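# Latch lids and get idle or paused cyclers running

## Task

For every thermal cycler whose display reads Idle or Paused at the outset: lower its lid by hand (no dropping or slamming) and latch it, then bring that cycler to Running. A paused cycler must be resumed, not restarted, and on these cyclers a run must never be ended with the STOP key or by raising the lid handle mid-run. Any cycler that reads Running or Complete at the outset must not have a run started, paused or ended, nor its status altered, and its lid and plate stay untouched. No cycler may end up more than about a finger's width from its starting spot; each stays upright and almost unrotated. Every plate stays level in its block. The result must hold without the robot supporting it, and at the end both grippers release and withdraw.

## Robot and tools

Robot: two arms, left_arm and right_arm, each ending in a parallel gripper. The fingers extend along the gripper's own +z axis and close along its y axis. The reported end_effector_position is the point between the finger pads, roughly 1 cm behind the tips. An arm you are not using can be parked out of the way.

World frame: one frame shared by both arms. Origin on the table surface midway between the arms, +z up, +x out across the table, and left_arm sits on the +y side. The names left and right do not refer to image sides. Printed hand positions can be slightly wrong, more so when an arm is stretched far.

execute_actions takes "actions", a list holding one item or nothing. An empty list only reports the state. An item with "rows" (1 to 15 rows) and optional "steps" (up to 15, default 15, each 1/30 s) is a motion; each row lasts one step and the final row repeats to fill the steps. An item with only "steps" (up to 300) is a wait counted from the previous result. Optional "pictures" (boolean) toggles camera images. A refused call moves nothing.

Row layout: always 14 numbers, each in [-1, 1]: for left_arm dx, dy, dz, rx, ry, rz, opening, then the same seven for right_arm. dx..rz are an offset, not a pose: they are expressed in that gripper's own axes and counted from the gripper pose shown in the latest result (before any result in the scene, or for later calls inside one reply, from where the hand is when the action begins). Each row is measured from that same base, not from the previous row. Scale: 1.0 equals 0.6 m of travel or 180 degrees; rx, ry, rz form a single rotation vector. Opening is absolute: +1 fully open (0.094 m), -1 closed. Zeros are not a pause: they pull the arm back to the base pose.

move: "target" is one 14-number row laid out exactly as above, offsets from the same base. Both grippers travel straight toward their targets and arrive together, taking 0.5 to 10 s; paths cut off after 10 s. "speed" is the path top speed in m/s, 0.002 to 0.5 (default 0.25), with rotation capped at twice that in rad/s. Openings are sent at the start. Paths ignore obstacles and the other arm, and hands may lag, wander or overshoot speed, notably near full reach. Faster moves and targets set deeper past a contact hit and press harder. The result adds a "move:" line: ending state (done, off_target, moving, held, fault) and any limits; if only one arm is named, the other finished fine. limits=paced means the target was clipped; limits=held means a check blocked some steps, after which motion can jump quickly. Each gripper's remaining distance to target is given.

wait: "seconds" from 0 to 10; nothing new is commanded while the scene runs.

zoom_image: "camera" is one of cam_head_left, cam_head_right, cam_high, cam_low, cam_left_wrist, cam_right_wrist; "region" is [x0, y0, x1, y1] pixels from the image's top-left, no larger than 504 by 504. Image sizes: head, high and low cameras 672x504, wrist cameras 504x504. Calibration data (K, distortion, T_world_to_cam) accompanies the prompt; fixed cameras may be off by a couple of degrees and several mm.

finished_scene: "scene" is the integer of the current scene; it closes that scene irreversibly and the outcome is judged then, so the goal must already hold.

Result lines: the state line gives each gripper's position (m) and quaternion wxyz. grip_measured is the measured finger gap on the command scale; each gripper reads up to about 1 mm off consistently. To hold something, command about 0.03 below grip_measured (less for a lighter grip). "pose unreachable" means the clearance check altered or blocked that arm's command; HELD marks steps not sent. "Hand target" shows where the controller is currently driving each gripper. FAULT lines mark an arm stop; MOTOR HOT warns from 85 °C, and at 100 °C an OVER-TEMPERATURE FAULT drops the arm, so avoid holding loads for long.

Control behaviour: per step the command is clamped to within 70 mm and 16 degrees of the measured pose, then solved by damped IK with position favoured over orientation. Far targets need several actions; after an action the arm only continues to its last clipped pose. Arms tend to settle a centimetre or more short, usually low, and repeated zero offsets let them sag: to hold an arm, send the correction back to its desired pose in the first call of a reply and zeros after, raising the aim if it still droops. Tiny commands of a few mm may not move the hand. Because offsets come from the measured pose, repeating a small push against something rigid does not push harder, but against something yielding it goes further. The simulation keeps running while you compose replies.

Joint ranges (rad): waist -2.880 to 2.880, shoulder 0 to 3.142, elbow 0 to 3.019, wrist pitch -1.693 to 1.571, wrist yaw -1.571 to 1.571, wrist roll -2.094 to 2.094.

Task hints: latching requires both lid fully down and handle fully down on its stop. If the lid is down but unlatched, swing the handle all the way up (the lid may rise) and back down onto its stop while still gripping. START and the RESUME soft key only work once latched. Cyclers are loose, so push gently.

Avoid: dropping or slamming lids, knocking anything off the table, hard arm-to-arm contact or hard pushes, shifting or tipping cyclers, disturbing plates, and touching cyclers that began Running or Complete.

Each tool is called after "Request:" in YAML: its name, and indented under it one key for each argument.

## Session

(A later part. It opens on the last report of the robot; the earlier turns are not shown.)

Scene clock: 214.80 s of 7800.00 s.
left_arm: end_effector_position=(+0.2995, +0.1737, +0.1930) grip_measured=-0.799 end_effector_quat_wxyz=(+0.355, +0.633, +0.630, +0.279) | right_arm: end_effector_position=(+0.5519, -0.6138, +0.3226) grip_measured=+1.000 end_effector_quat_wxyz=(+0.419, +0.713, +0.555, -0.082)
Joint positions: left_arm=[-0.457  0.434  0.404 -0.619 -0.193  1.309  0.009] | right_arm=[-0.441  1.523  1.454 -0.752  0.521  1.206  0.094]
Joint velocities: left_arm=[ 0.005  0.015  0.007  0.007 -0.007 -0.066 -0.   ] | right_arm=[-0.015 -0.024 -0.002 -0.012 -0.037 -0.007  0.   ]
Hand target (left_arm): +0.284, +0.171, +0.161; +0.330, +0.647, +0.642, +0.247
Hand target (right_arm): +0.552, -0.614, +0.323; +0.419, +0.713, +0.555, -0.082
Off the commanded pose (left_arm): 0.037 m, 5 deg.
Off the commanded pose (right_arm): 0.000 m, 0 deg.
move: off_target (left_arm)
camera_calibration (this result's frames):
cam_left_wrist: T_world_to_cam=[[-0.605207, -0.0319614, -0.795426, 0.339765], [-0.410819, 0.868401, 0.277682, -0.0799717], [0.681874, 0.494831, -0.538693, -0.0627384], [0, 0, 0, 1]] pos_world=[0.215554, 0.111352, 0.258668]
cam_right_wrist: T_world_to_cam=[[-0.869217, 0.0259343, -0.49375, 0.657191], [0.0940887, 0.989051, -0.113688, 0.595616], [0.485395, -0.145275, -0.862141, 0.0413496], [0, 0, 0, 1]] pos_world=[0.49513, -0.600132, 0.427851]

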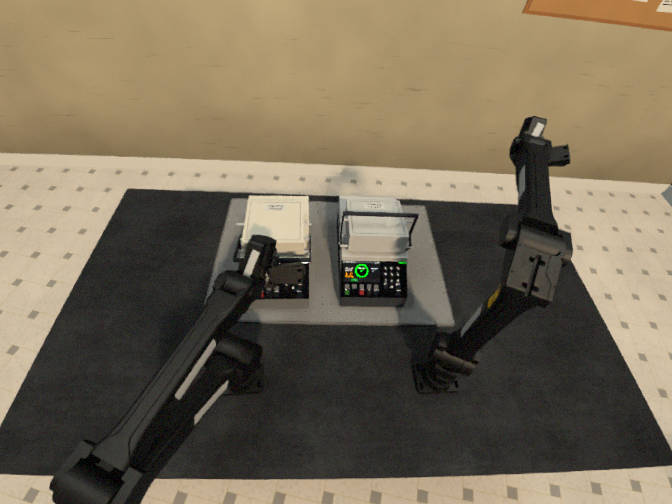

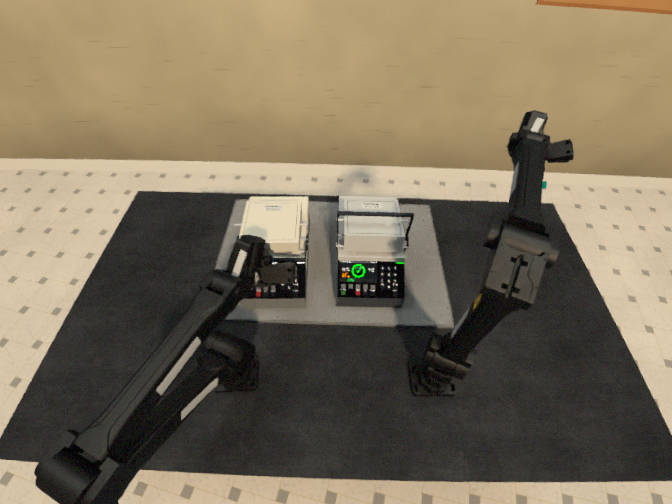

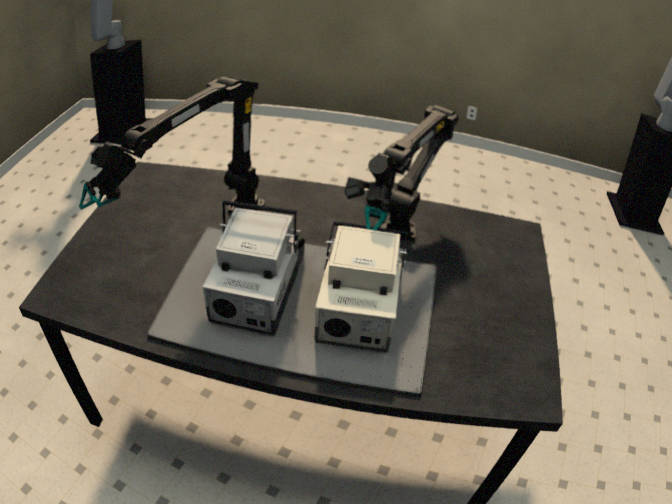

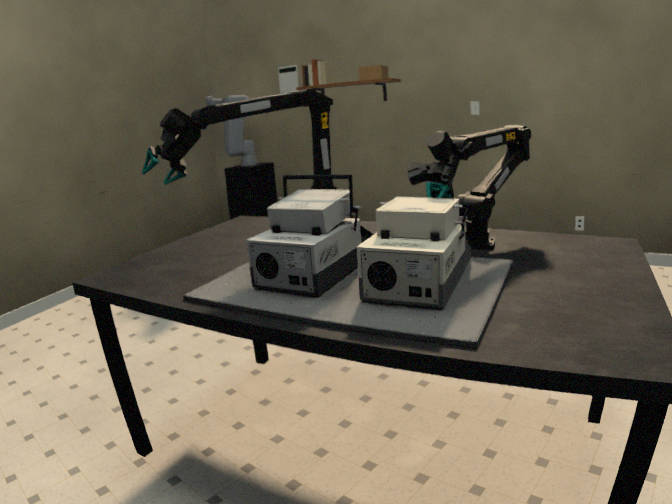

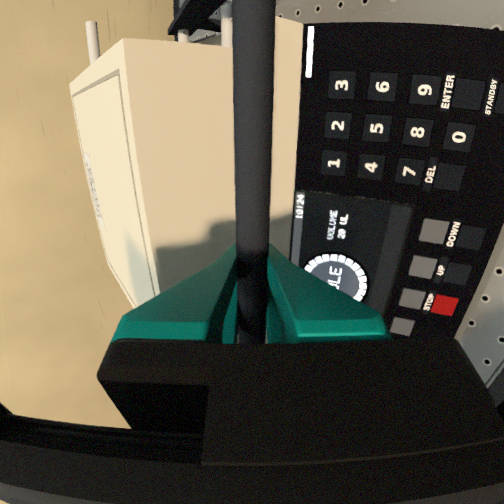

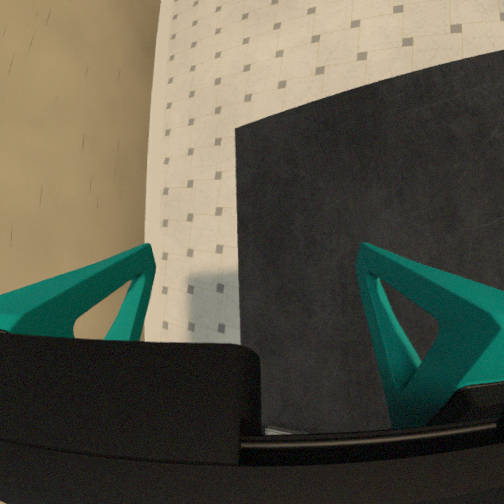

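Freed. Push down to stop.

Request:
move:
  target: [0,-0.08,0.06,0,0,0,-0.87,0,0,0,0,0,0,1]
  speed: 0.03

Request:
move:
  target: [0,-0.07,0.06,0,0,0,-0.87,0,0,0,0,0,0,1]
  speed: 0.03

Request:
move:
  target: [0,0,0,0,0,0,-0.3,0,0,0,0,0,0,1]

Request:
move:
  target: [0,0.03,-0.13,0,0,0,-0.3,0,0,0,0,0,0,1]
  speed: 0.08

Scene clock: 224.10 s of 7800.00 s.
left_arm: end_effector_position=(+0.3009, +0.1737, +0.1922) grip_measured=-0.799 end_effector_quat_wxyz=(+0.391, +0.614, +0.609, +0.316) | right_arm: end_effector_position=(+0.5519, -0.6138, +0.3226) grip_measured=+1.000 end_effector_quat_wxyz=(+0.419, +0.713, +0.555, -0.082)
Joint positions: left_arm=[-0.485  0.372  0.33  -0.494 -0.244  1.326  0.009] | right_arm=[-0.441  1.523  1.454 -0.752  0.521  1.206  0.094]
Joint velocities: left_arm=[-0.015 -0.005 -0.012 -0.007 -0.022 -0.007 -0.001] | right_arm=[ 0.005 -0.005  0.007 -0.002 -0.051  0.051  0.   ]
Hand target (left_arm): +0.291, +0.171, +0.137; +0.354, +0.632, +0.630, +0.279
Hand target (right_arm): +0.552, -0.614, +0.323; +0.419, +0.713, +0.555, -0.082
Off the commanded pose (left_arm): 0.059 m, 7 deg.
Off the commanded pose (right_arm): 0.000 m, 0 deg.
After step 90, 4.07 s passed at rest.
move: off_target (left_arm)
camera_calibration (this result's frames):
cam_left_wrist: T_world_to_cam=[[-0.508046, -0.0356332, -0.860592, 0.323928], [-0.44447, 0.866685, 0.226505, -0.0588766], [0.737791, 0.497582, -0.456154, -0.0973614], [0, 0, 0, 1]] pos_world=[0.210234, 0.111015, 0.247694]
cam_right_wrist: T_world_to_cam=[[-0.869217, 0.0259343, -0.49375, 0.657191], [0.0940887, 0.989051, -0.113688, 0.595616], [0.485395, -0.145275, -0.862141, 0.0413496], [0, 0, 0, 1]] pos_world=[0.49513, -0.600132, 0.427851]

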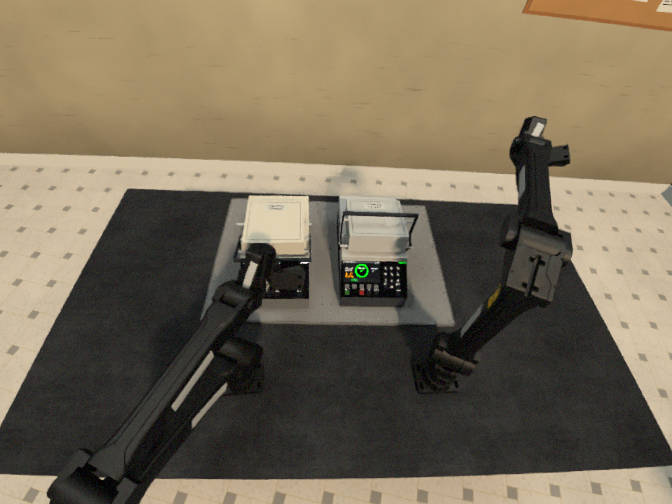

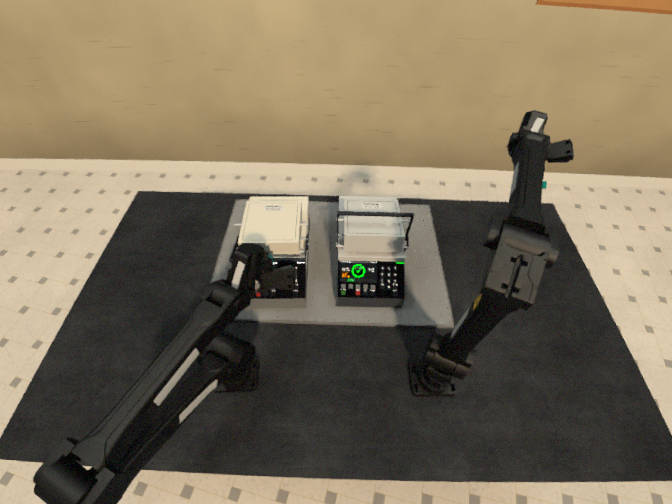

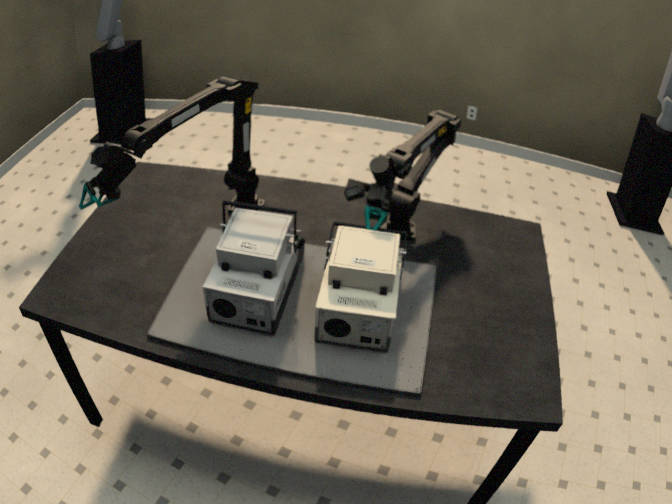

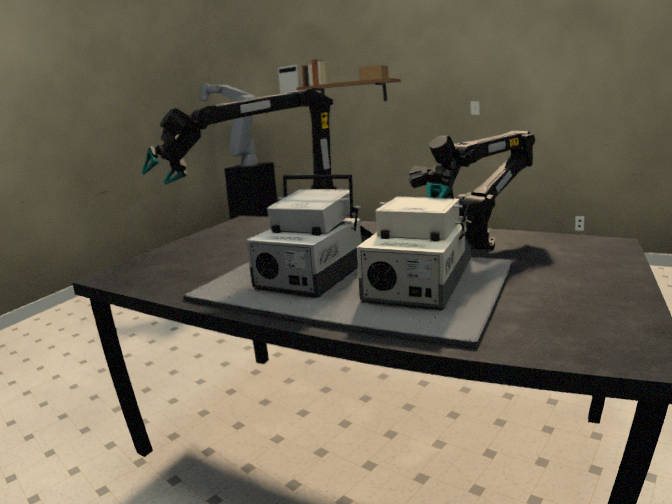

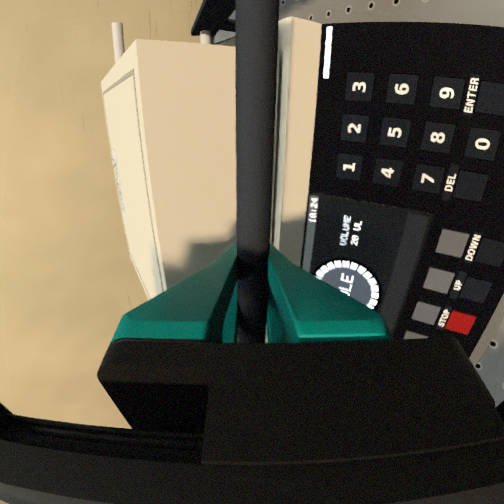

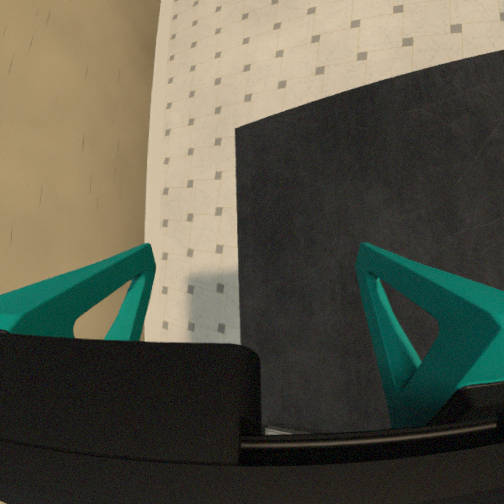

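Scene clock: 226.17 s of 7800.00 s.
left_arm: end_effector_position=(+0.3023, +0.1735, +0.1936) grip_measured=-0.799 end_effector_quat_wxyz=(+0.421, +0.598, +0.588, +0.346) | right_arm: end_effector_position=(+0.5519, -0.6138, +0.3226) grip_measured=+1.000 end_effector_quat_wxyz=(+0.419, +0.713, +0.555, -0.082)
Joint positions: left_arm=[-0.502  0.324  0.27  -0.382 -0.277  1.357  0.009] | right_arm=[-0.441  1.523  1.454 -0.752  0.521  1.206  0.094]
Joint velocities: left_arm=[-0.015 -0.015 -0.002  0.007 -0.081  0.022  0.001] | right_arm=[ 0.005 -0.015 -0.002 -0.012  0.007  0.037  0.   ]
Hand target (left_arm): +0.299, +0.172, +0.142; +0.390, +0.614, +0.610, +0.316
Hand target (right_arm): +0.552, -0.614, +0.323; +0.419, +0.713, +0.555, -0.082
Off the commanded pose (left_arm): 0.056 m, 6 deg.
Off the commanded pose (right_arm): 0.000 m, 0 deg.
move: off_target (left_arm)
camera_calibration (this result's frames):
cam_left_wrist: T_world_to_cam=[[-0.418519, -0.031915, -0.907647, 0.307253], [-0.462625, 0.867501, 0.182814, -0.0446544], [0.78155, 0.496411, -0.37783, -0.125876], [0, 0, 0, 1]] pos_world=[0.206311, 0.11103, 0.239481]
cam_right_wrist: T_world_to_cam=[[-0.869217, 0.0259343, -0.49375, 0.657191], [0.0940887, 0.989051, -0.113688, 0.595616], [0.485395, -0.145275, -0.862141, 0.0413496], [0, 0, 0, 1]] pos_world=[0.49513, -0.600132, 0.427851]

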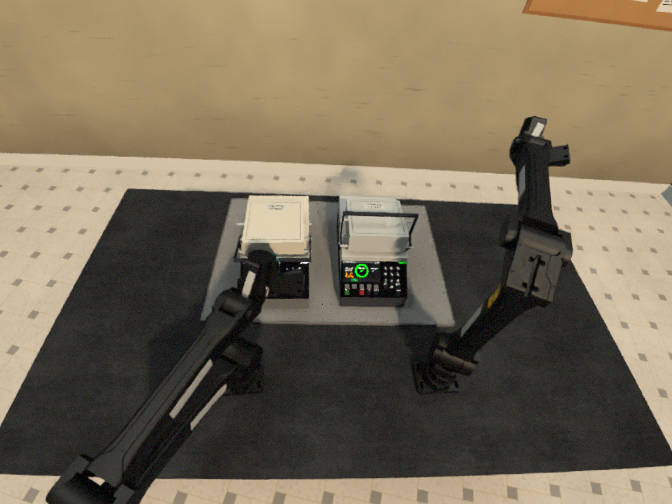

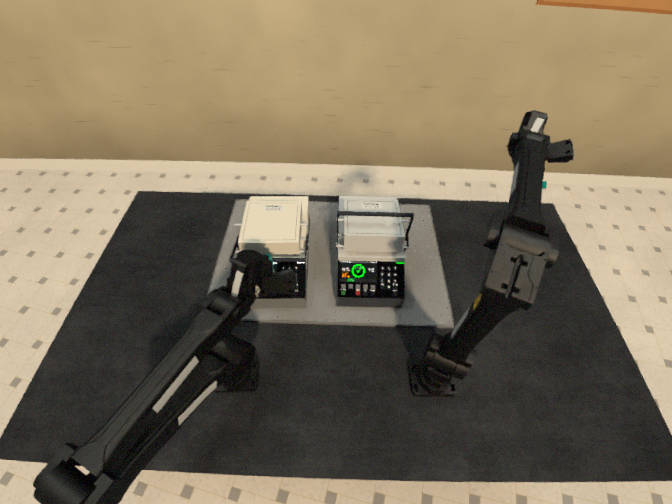

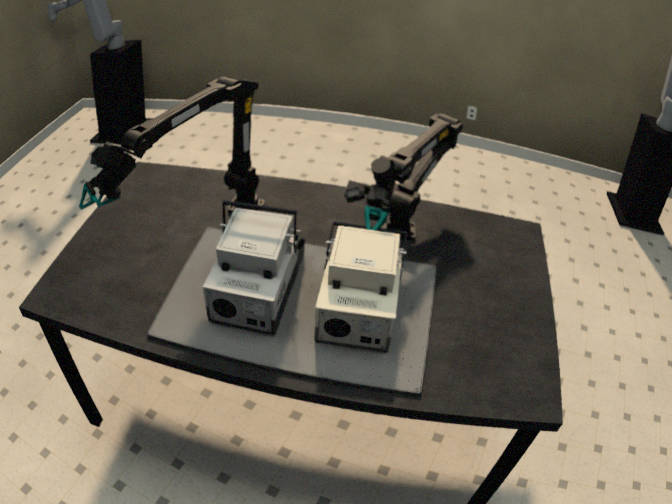

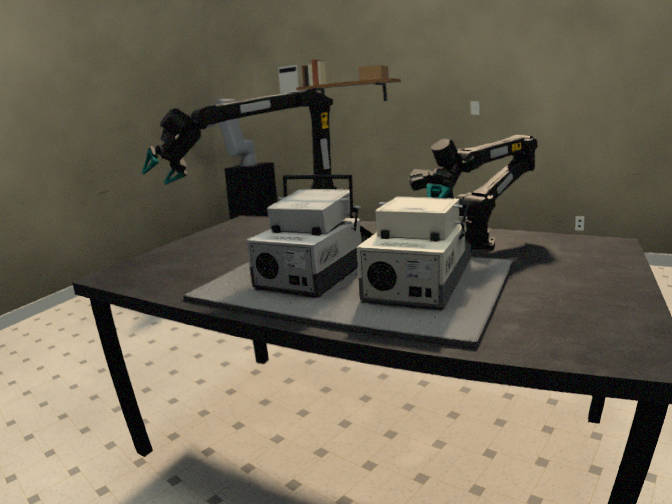

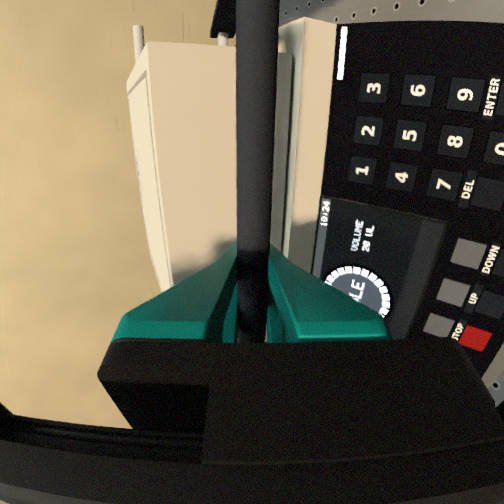

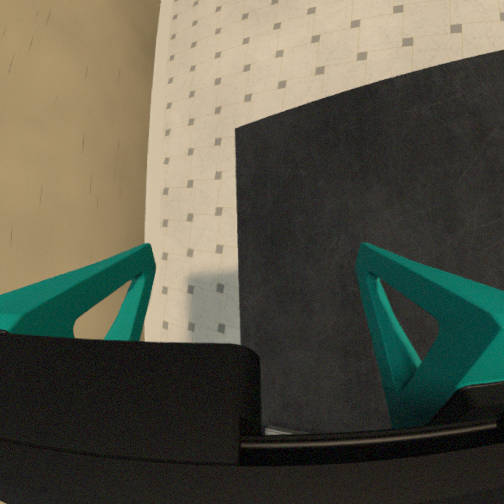

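Scene clock: 226.67 s of 7800.00 s.
left_arm: end_effector_position=(+0.3014, +0.1741, +0.1907) grip_measured=-0.303 end_effector_quat_wxyz=(+0.419, +0.599, +0.588, +0.347) | right_arm: end_effector_position=(+0.5519, -0.6138, +0.3226) grip_measured=+1.000 end_effector_quat_wxyz=(+0.419, +0.713, +0.555, -0.082)
Joint positions: left_arm=[-0.502  0.32   0.263 -0.382 -0.277  1.359  0.033] | right_arm=[-0.441  1.523  1.454 -0.752  0.521  1.206  0.094]
Joint velocities: left_arm=[-0.005 -0.005  0.002  0.022  0.007 -0.007  0.001] | right_arm=[-0.005 -0.015  0.022 -0.007 -0.007 -0.066  0.   ]
Hand target (left_arm): +0.302, +0.174, +0.194; +0.421, +0.598, +0.587, +0.346
Hand target (right_arm): +0.552, -0.614, +0.323; +0.419, +0.713, +0.555, -0.082
Off the commanded pose (left_arm): 0.003 m, 0 deg.
Off the commanded pose (right_arm): 0.000 m, 0 deg.
move: done
camera_calibration (this result's frames):
cam_left_wrist: T_world_to_cam=[[-0.42049, -0.0294544, -0.906819, 0.304285], [-0.462284, 0.866962, 0.1862, -0.0456799], [0.780693, 0.497503, -0.378166, -0.126373], [0, 0, 0, 1]] pos_world=[0.20549, 0.111436, 0.236647]
cam_right_wrist: T_world_to_cam=[[-0.869217, 0.0259343, -0.49375, 0.657191], [0.0940887, 0.989051, -0.113688, 0.595616], [0.485395, -0.145275, -0.862141, 0.0413496], [0, 0, 0, 1]] pos_world=[0.49513, -0.600132, 0.427851]

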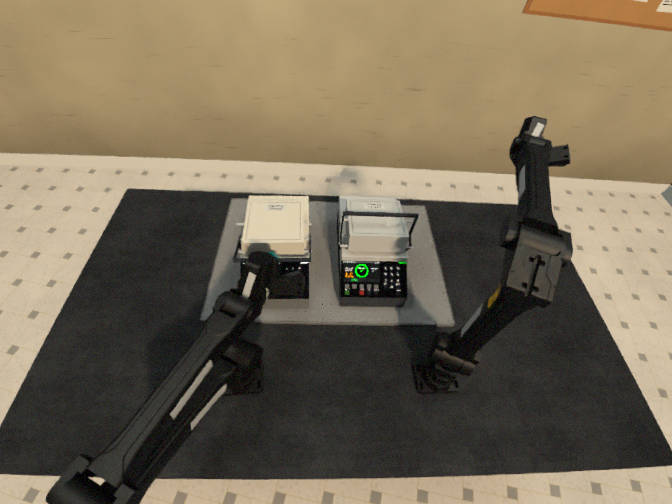

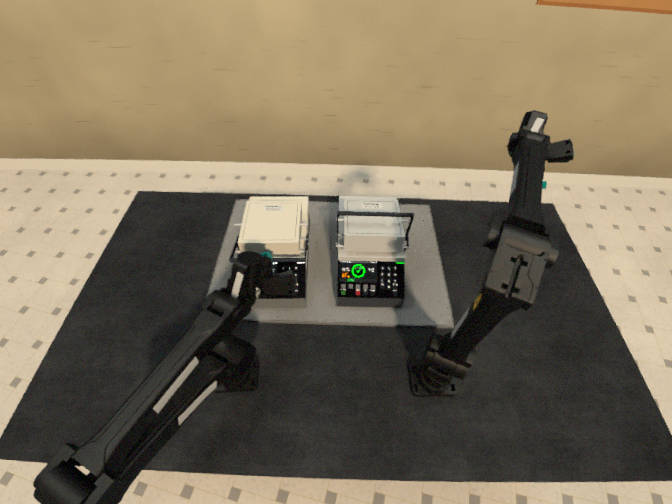

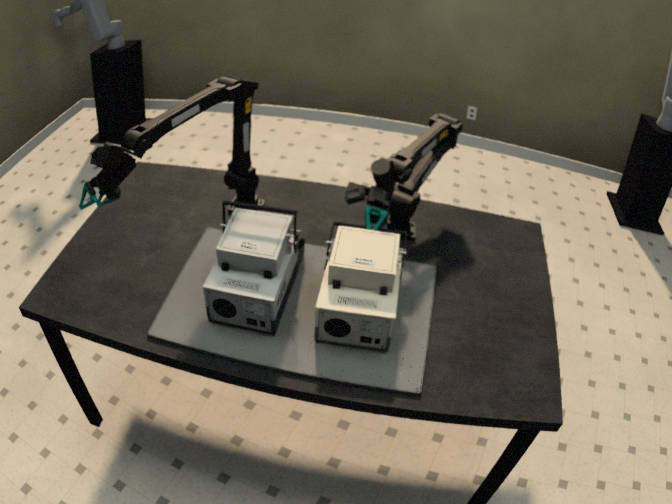

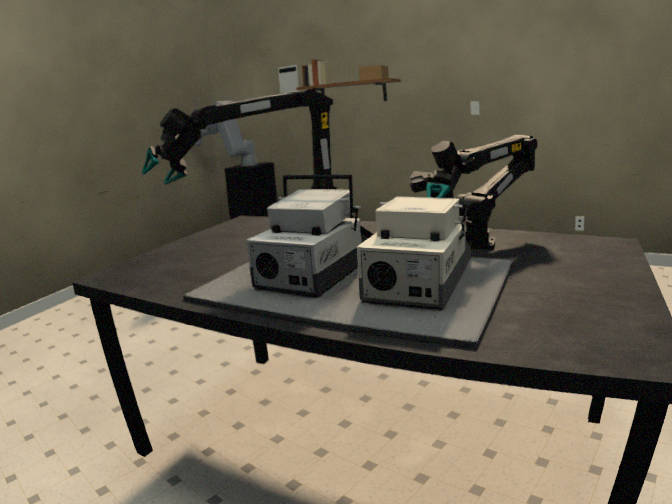

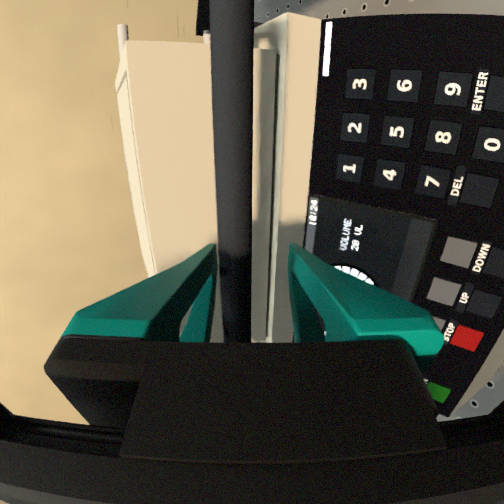

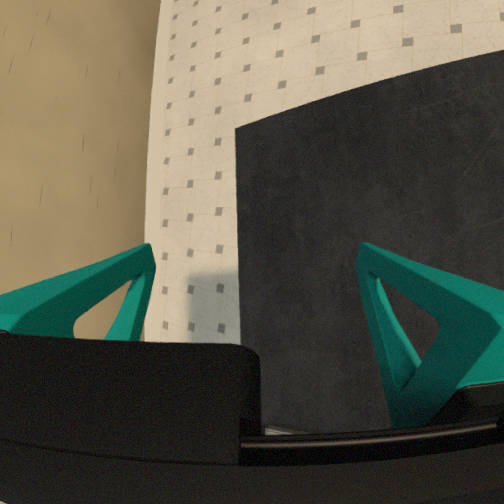

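Scene clock: 228.13 s of 7800.00 s.
left_arm: end_effector_position=(+0.2398, +0.1833, +0.2039) grip_measured=-0.302 end_effector_quat_wxyz=(+0.392, +0.617, +0.590, +0.343) | right_arm: end_effector_position=(+0.5519, -0.6138, +0.3226) grip_measured=+1.000 end_effector_quat_wxyz=(+0.419, +0.713, +0.555, -0.082)
Joint positions: left_arm=[-0.724  0.051  0.324 -0.812 -0.478  1.258  0.033] | right_arm=[-0.441  1.523  1.454 -0.752  0.521  1.206  0.094]
Joint velocities: left_arm=[ 0.005 -0.005  0.002 -0.017 -0.037 -0.066 -0.   ] | right_arm=[-0.024  0.005 -0.002  0.017  0.007 -0.066  0.   ]
Hand target (left_arm): +0.237, +0.184, +0.237; +0.419, +0.599, +0.589, +0.344
Hand target (right_arm): +0.552, -0.614, +0.323; +0.419, +0.713, +0.555, -0.082
Off the commanded pose (left_arm): 0.035 m, 4 deg.
Off the commanded pose (right_arm): 0.000 m, 0 deg.
move: off_target (left_arm)
camera_calibration (this result's frames):
cam_left_wrist: T_world_to_cam=[[-0.464794, 0.0080579, -0.885382, 0.28998], [-0.450594, 0.858635, 0.24436, -0.0977346], [0.762189, 0.512525, -0.395457, -0.072611], [0, 0, 0, 1]] pos_world=[0.146086, 0.118797, 0.251911]
cam_right_wrist: T_world_to_cam=[[-0.869217, 0.0259343, -0.49375, 0.657191], [0.0940887, 0.989051, -0.113688, 0.595616], [0.485395, -0.145275, -0.862141, 0.0413496], [0, 0, 0, 1]] pos_world=[0.49513, -0.600132, 0.427851]

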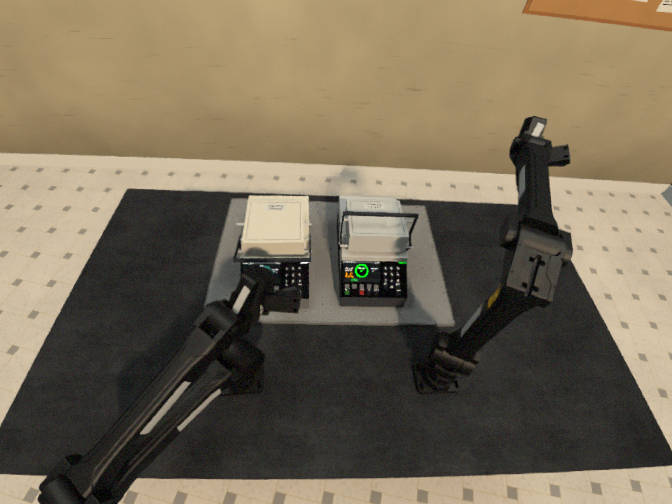

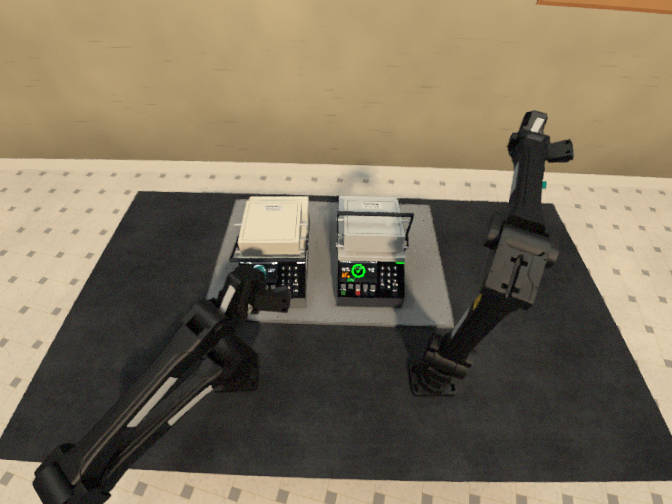

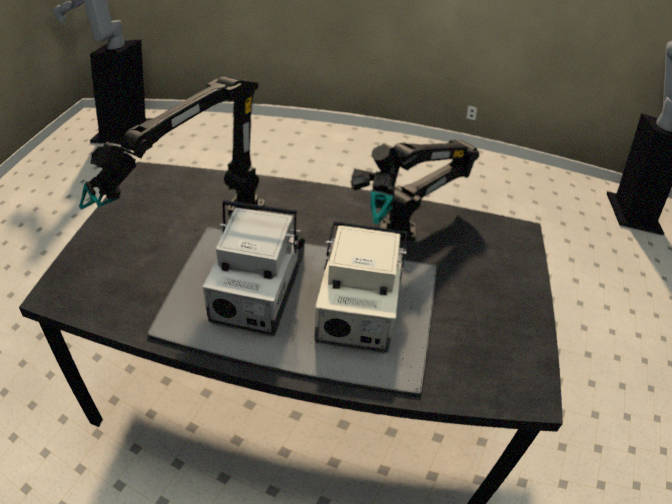

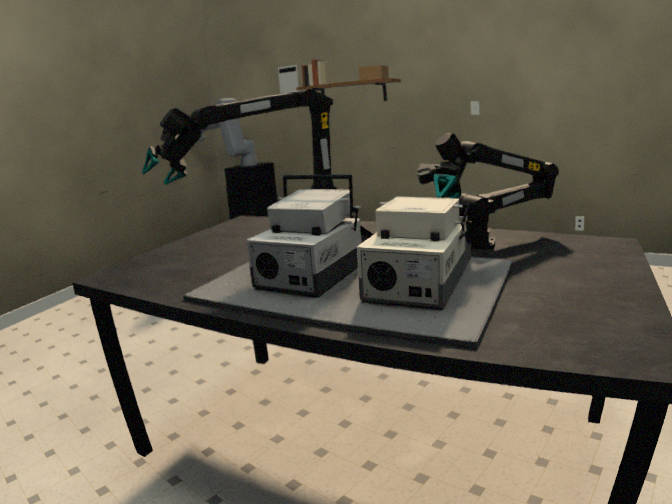

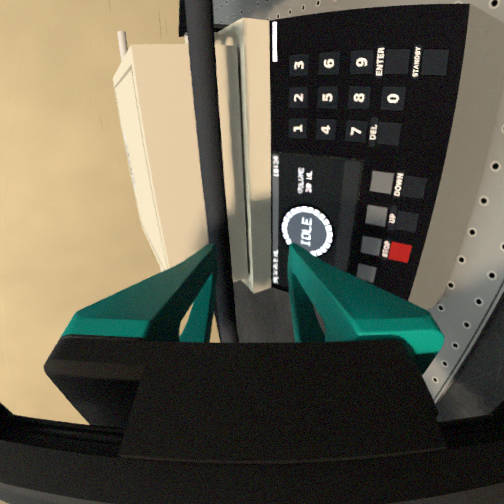

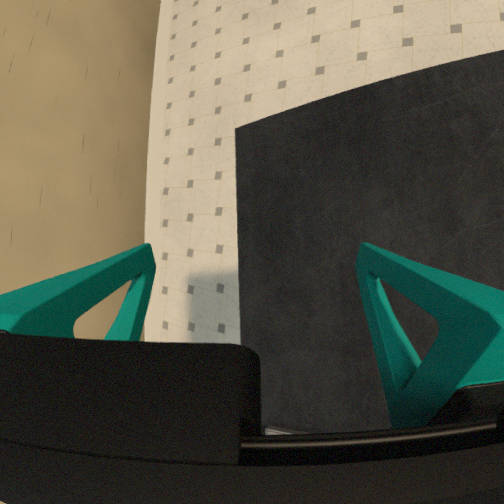

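Request:
move:
  target: [0.107,-0.113,0.042,0.12,0,0,-1,0,0,0,0,0,0,1]
  speed: 0.06

Scene clock: 244.60 s of 7800.00 s.
left_arm: end_effector_position=(+0.2385, +0.2439, +0.1344) grip_measured=-0.997 end_effector_quat_wxyz=(+0.276, +0.674, +0.641, +0.240) | right_arm: end_effector_position=(+0.5519, -0.6138, +0.3226) grip_measured=+1.000 end_effector_quat_wxyz=(+0.419, +0.713, +0.555, -0.082)
Joint positions: left_arm=[ 0.03   0.226  0.314 -0.921  0.148  1.687  0.   ] | right_arm=[-0.441  1.523  1.454 -0.752  0.521  1.206  0.094]
Joint velocities: left_arm=[-0.034  0.005  0.002  0.002 -0.051  0.022 -0.001] | right_arm=[-0.015 -0.005  0.017  0.002 -0.007 -0.007  0.   ]
Hand target (left_arm): +0.236, +0.245, +0.131; +0.268, +0.679, +0.642, +0.233
Hand target (right_arm): +0.552, -0.614, +0.323; +0.419, +0.713, +0.555, -0.082
Off the commanded pose (left_arm): 0.006 m, 2 deg.
Off the commanded pose (right_arm): 0.000 m, 0 deg.
After step 90, 10.00 s passed at rest.
move: done
camera_calibration (this result's frames):
cam_left_wrist: T_world_to_cam=[[-0.737122, 0.0371257, -0.67474, 0.256885], [-0.331004, 0.850668, 0.408412, -0.182041], [0.589142, 0.524391, -0.614757, -0.0624018], [0, 0, 0, 1]] pos_world=[0.165863, 0.178042, 0.209316]
cam_right_wrist: T_world_to_cam=[[-0.869217, 0.0259343, -0.49375, 0.657191], [0.0940887, 0.989051, -0.113688, 0.595616], [0.485395, -0.145275, -0.862141, 0.0413496], [0, 0, 0, 1]] pos_world=[0.49513, -0.600132, 0.427851]

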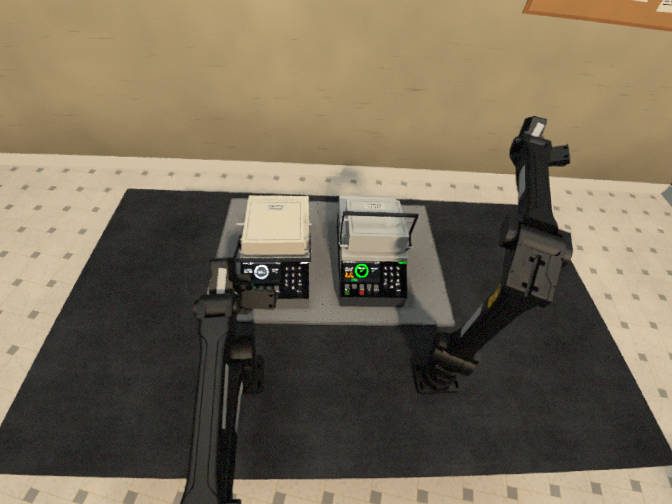

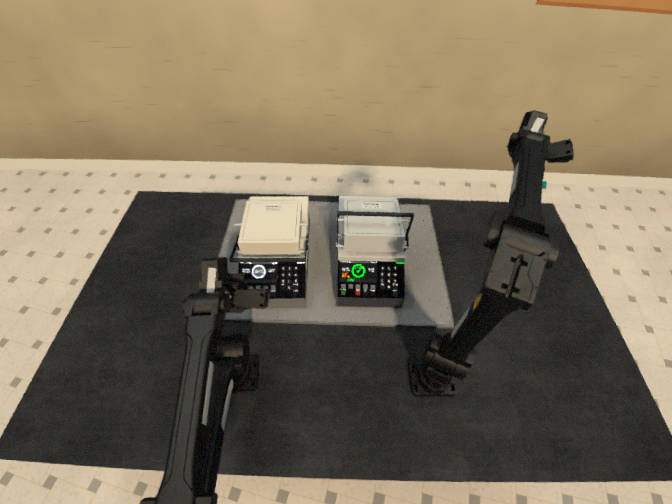

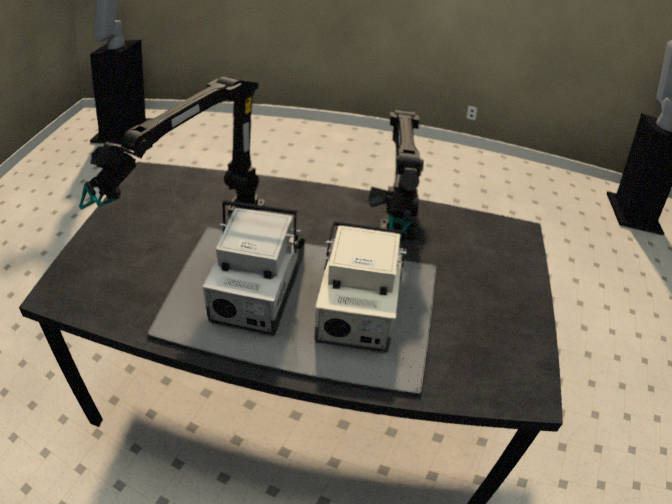

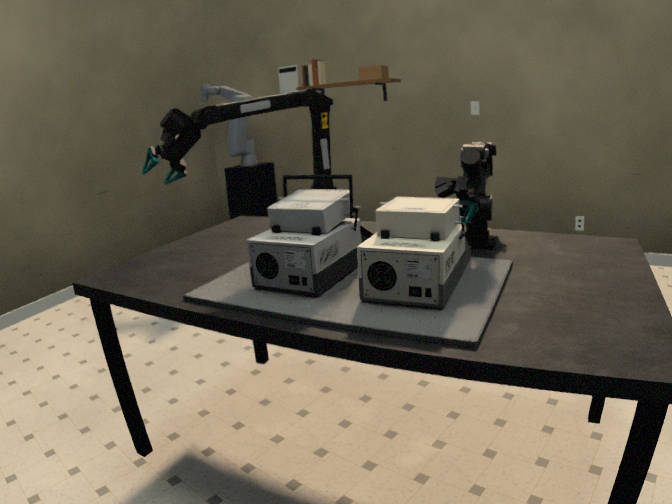

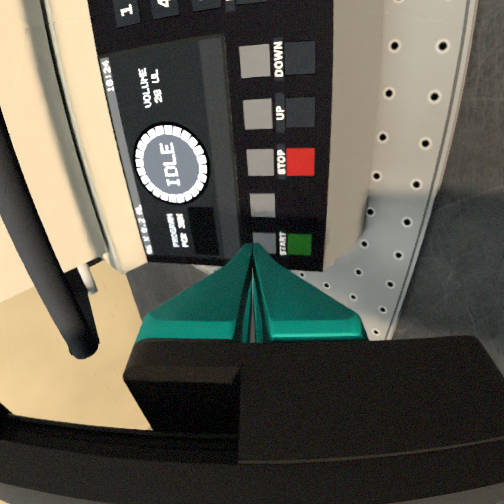

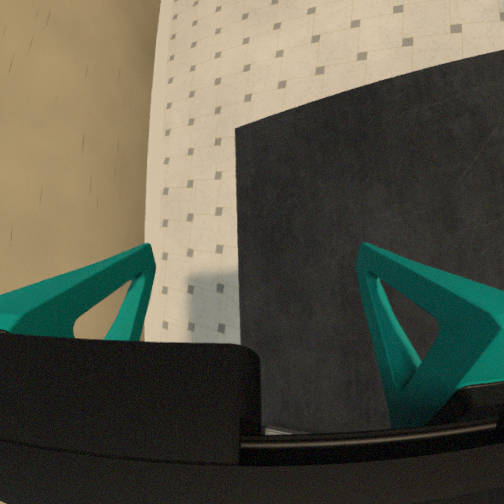

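Request:
move:
  target: [0.034,0,0,0,0,0,-1,0,0,0,0,0,0,1]
  speed: 0.03

Scene clock: 251.97 s of 7800.00 s.
left_arm: end_effector_position=(+0.2383, +0.2630, +0.1326) grip_measured=-0.997 end_effector_quat_wxyz=(+0.277, +0.672, +0.643, +0.241) | right_arm: end_effector_position=(+0.5519, -0.6138, +0.3226) grip_measured=+1.000 end_effector_quat_wxyz=(+0.419, +0.713, +0.555, -0.082)
Joint positions: left_arm=[ 0.213  0.252  0.314 -0.921  0.267  1.822  0.   ] | right_arm=[-0.441  1.523  1.454 -0.752  0.521  1.206  0.094]
Joint velocities: left_arm=[-0.005 -0.005  0.012 -0.012  0.007  0.022 -0.   ] | right_arm=[ 0.005  0.015  0.022  0.002 -0.007  0.022  0.   ]
Hand target (left_arm): +0.240, +0.264, +0.134; +0.275, +0.675, +0.641, +0.242
Hand target (right_arm): +0.552, -0.614, +0.323; +0.419, +0.713, +0.555, -0.082
Off the commanded pose (left_arm): 0.002 m, 0 deg.
Off the commanded pose (right_arm): 0.000 m, 0 deg.
After step 90, 3.30 s passed at rest.
move: done
camera_calibration (this result's frames):
cam_left_wrist: T_world_to_cam=[[-0.735876, 0.0322235, -0.676349, 0.256018], [-0.336642, 0.849259, 0.406732, -0.195701], [0.587502, 0.526991, -0.614102, -0.0737361], [0, 0, 0, 1]] pos_world=[0.165837, 0.196809, 0.207474]
cam_right_wrist: T_world_to_cam=[[-0.869217, 0.0259343, -0.49375, 0.657191], [0.0940887, 0.989051, -0.113688, 0.595616], [0.485395, -0.145275, -0.862141, 0.0413496], [0, 0, 0, 1]] pos_world=[0.49513, -0.600132, 0.427851]

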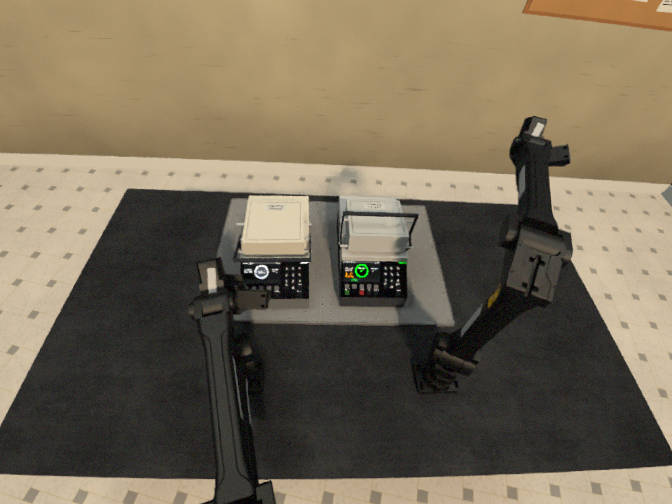

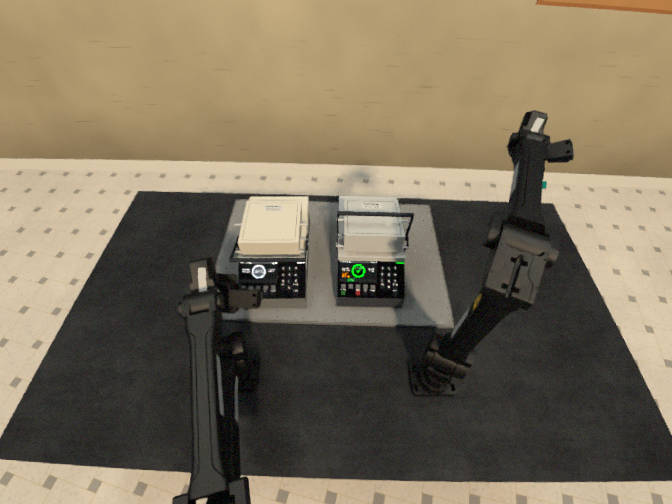

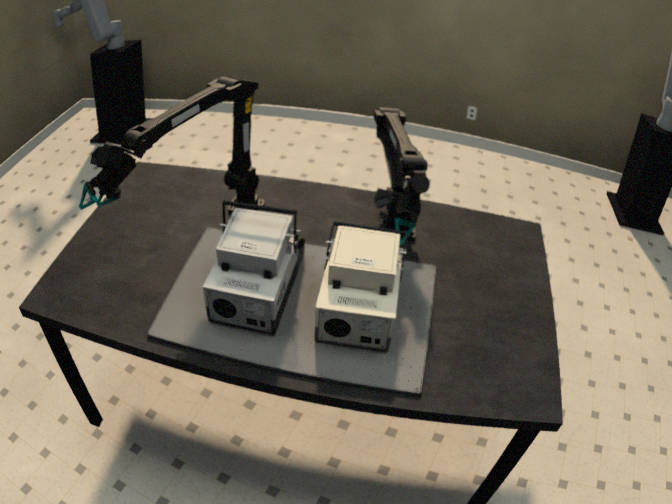

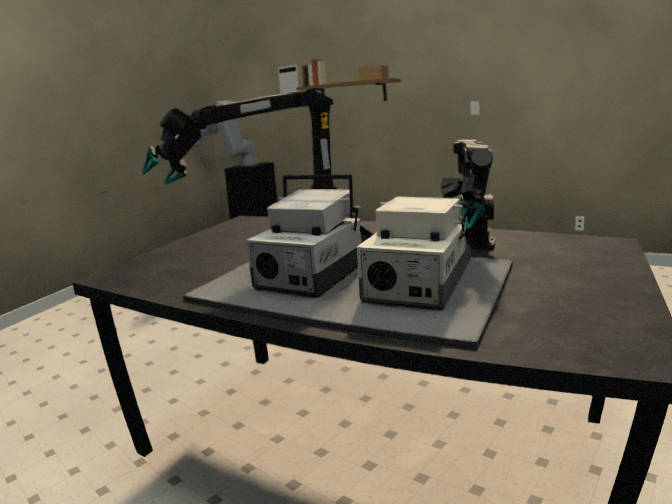

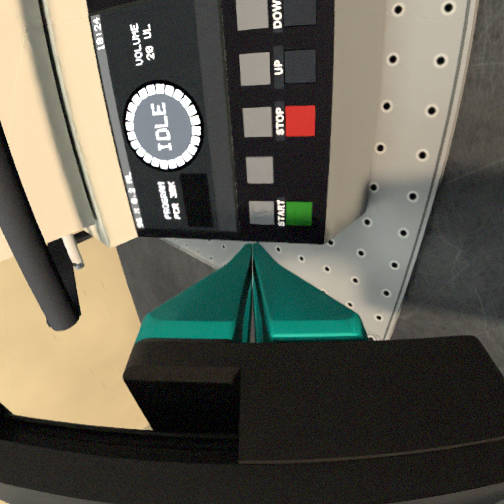

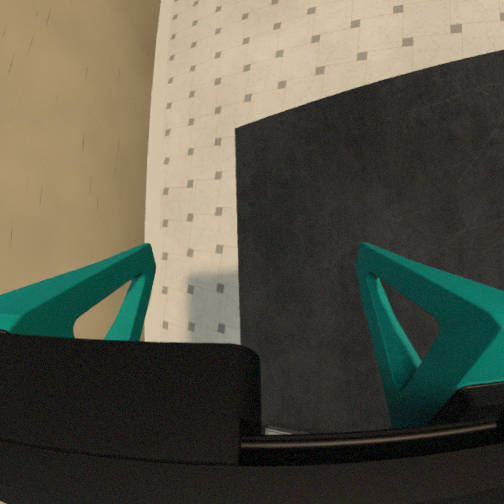

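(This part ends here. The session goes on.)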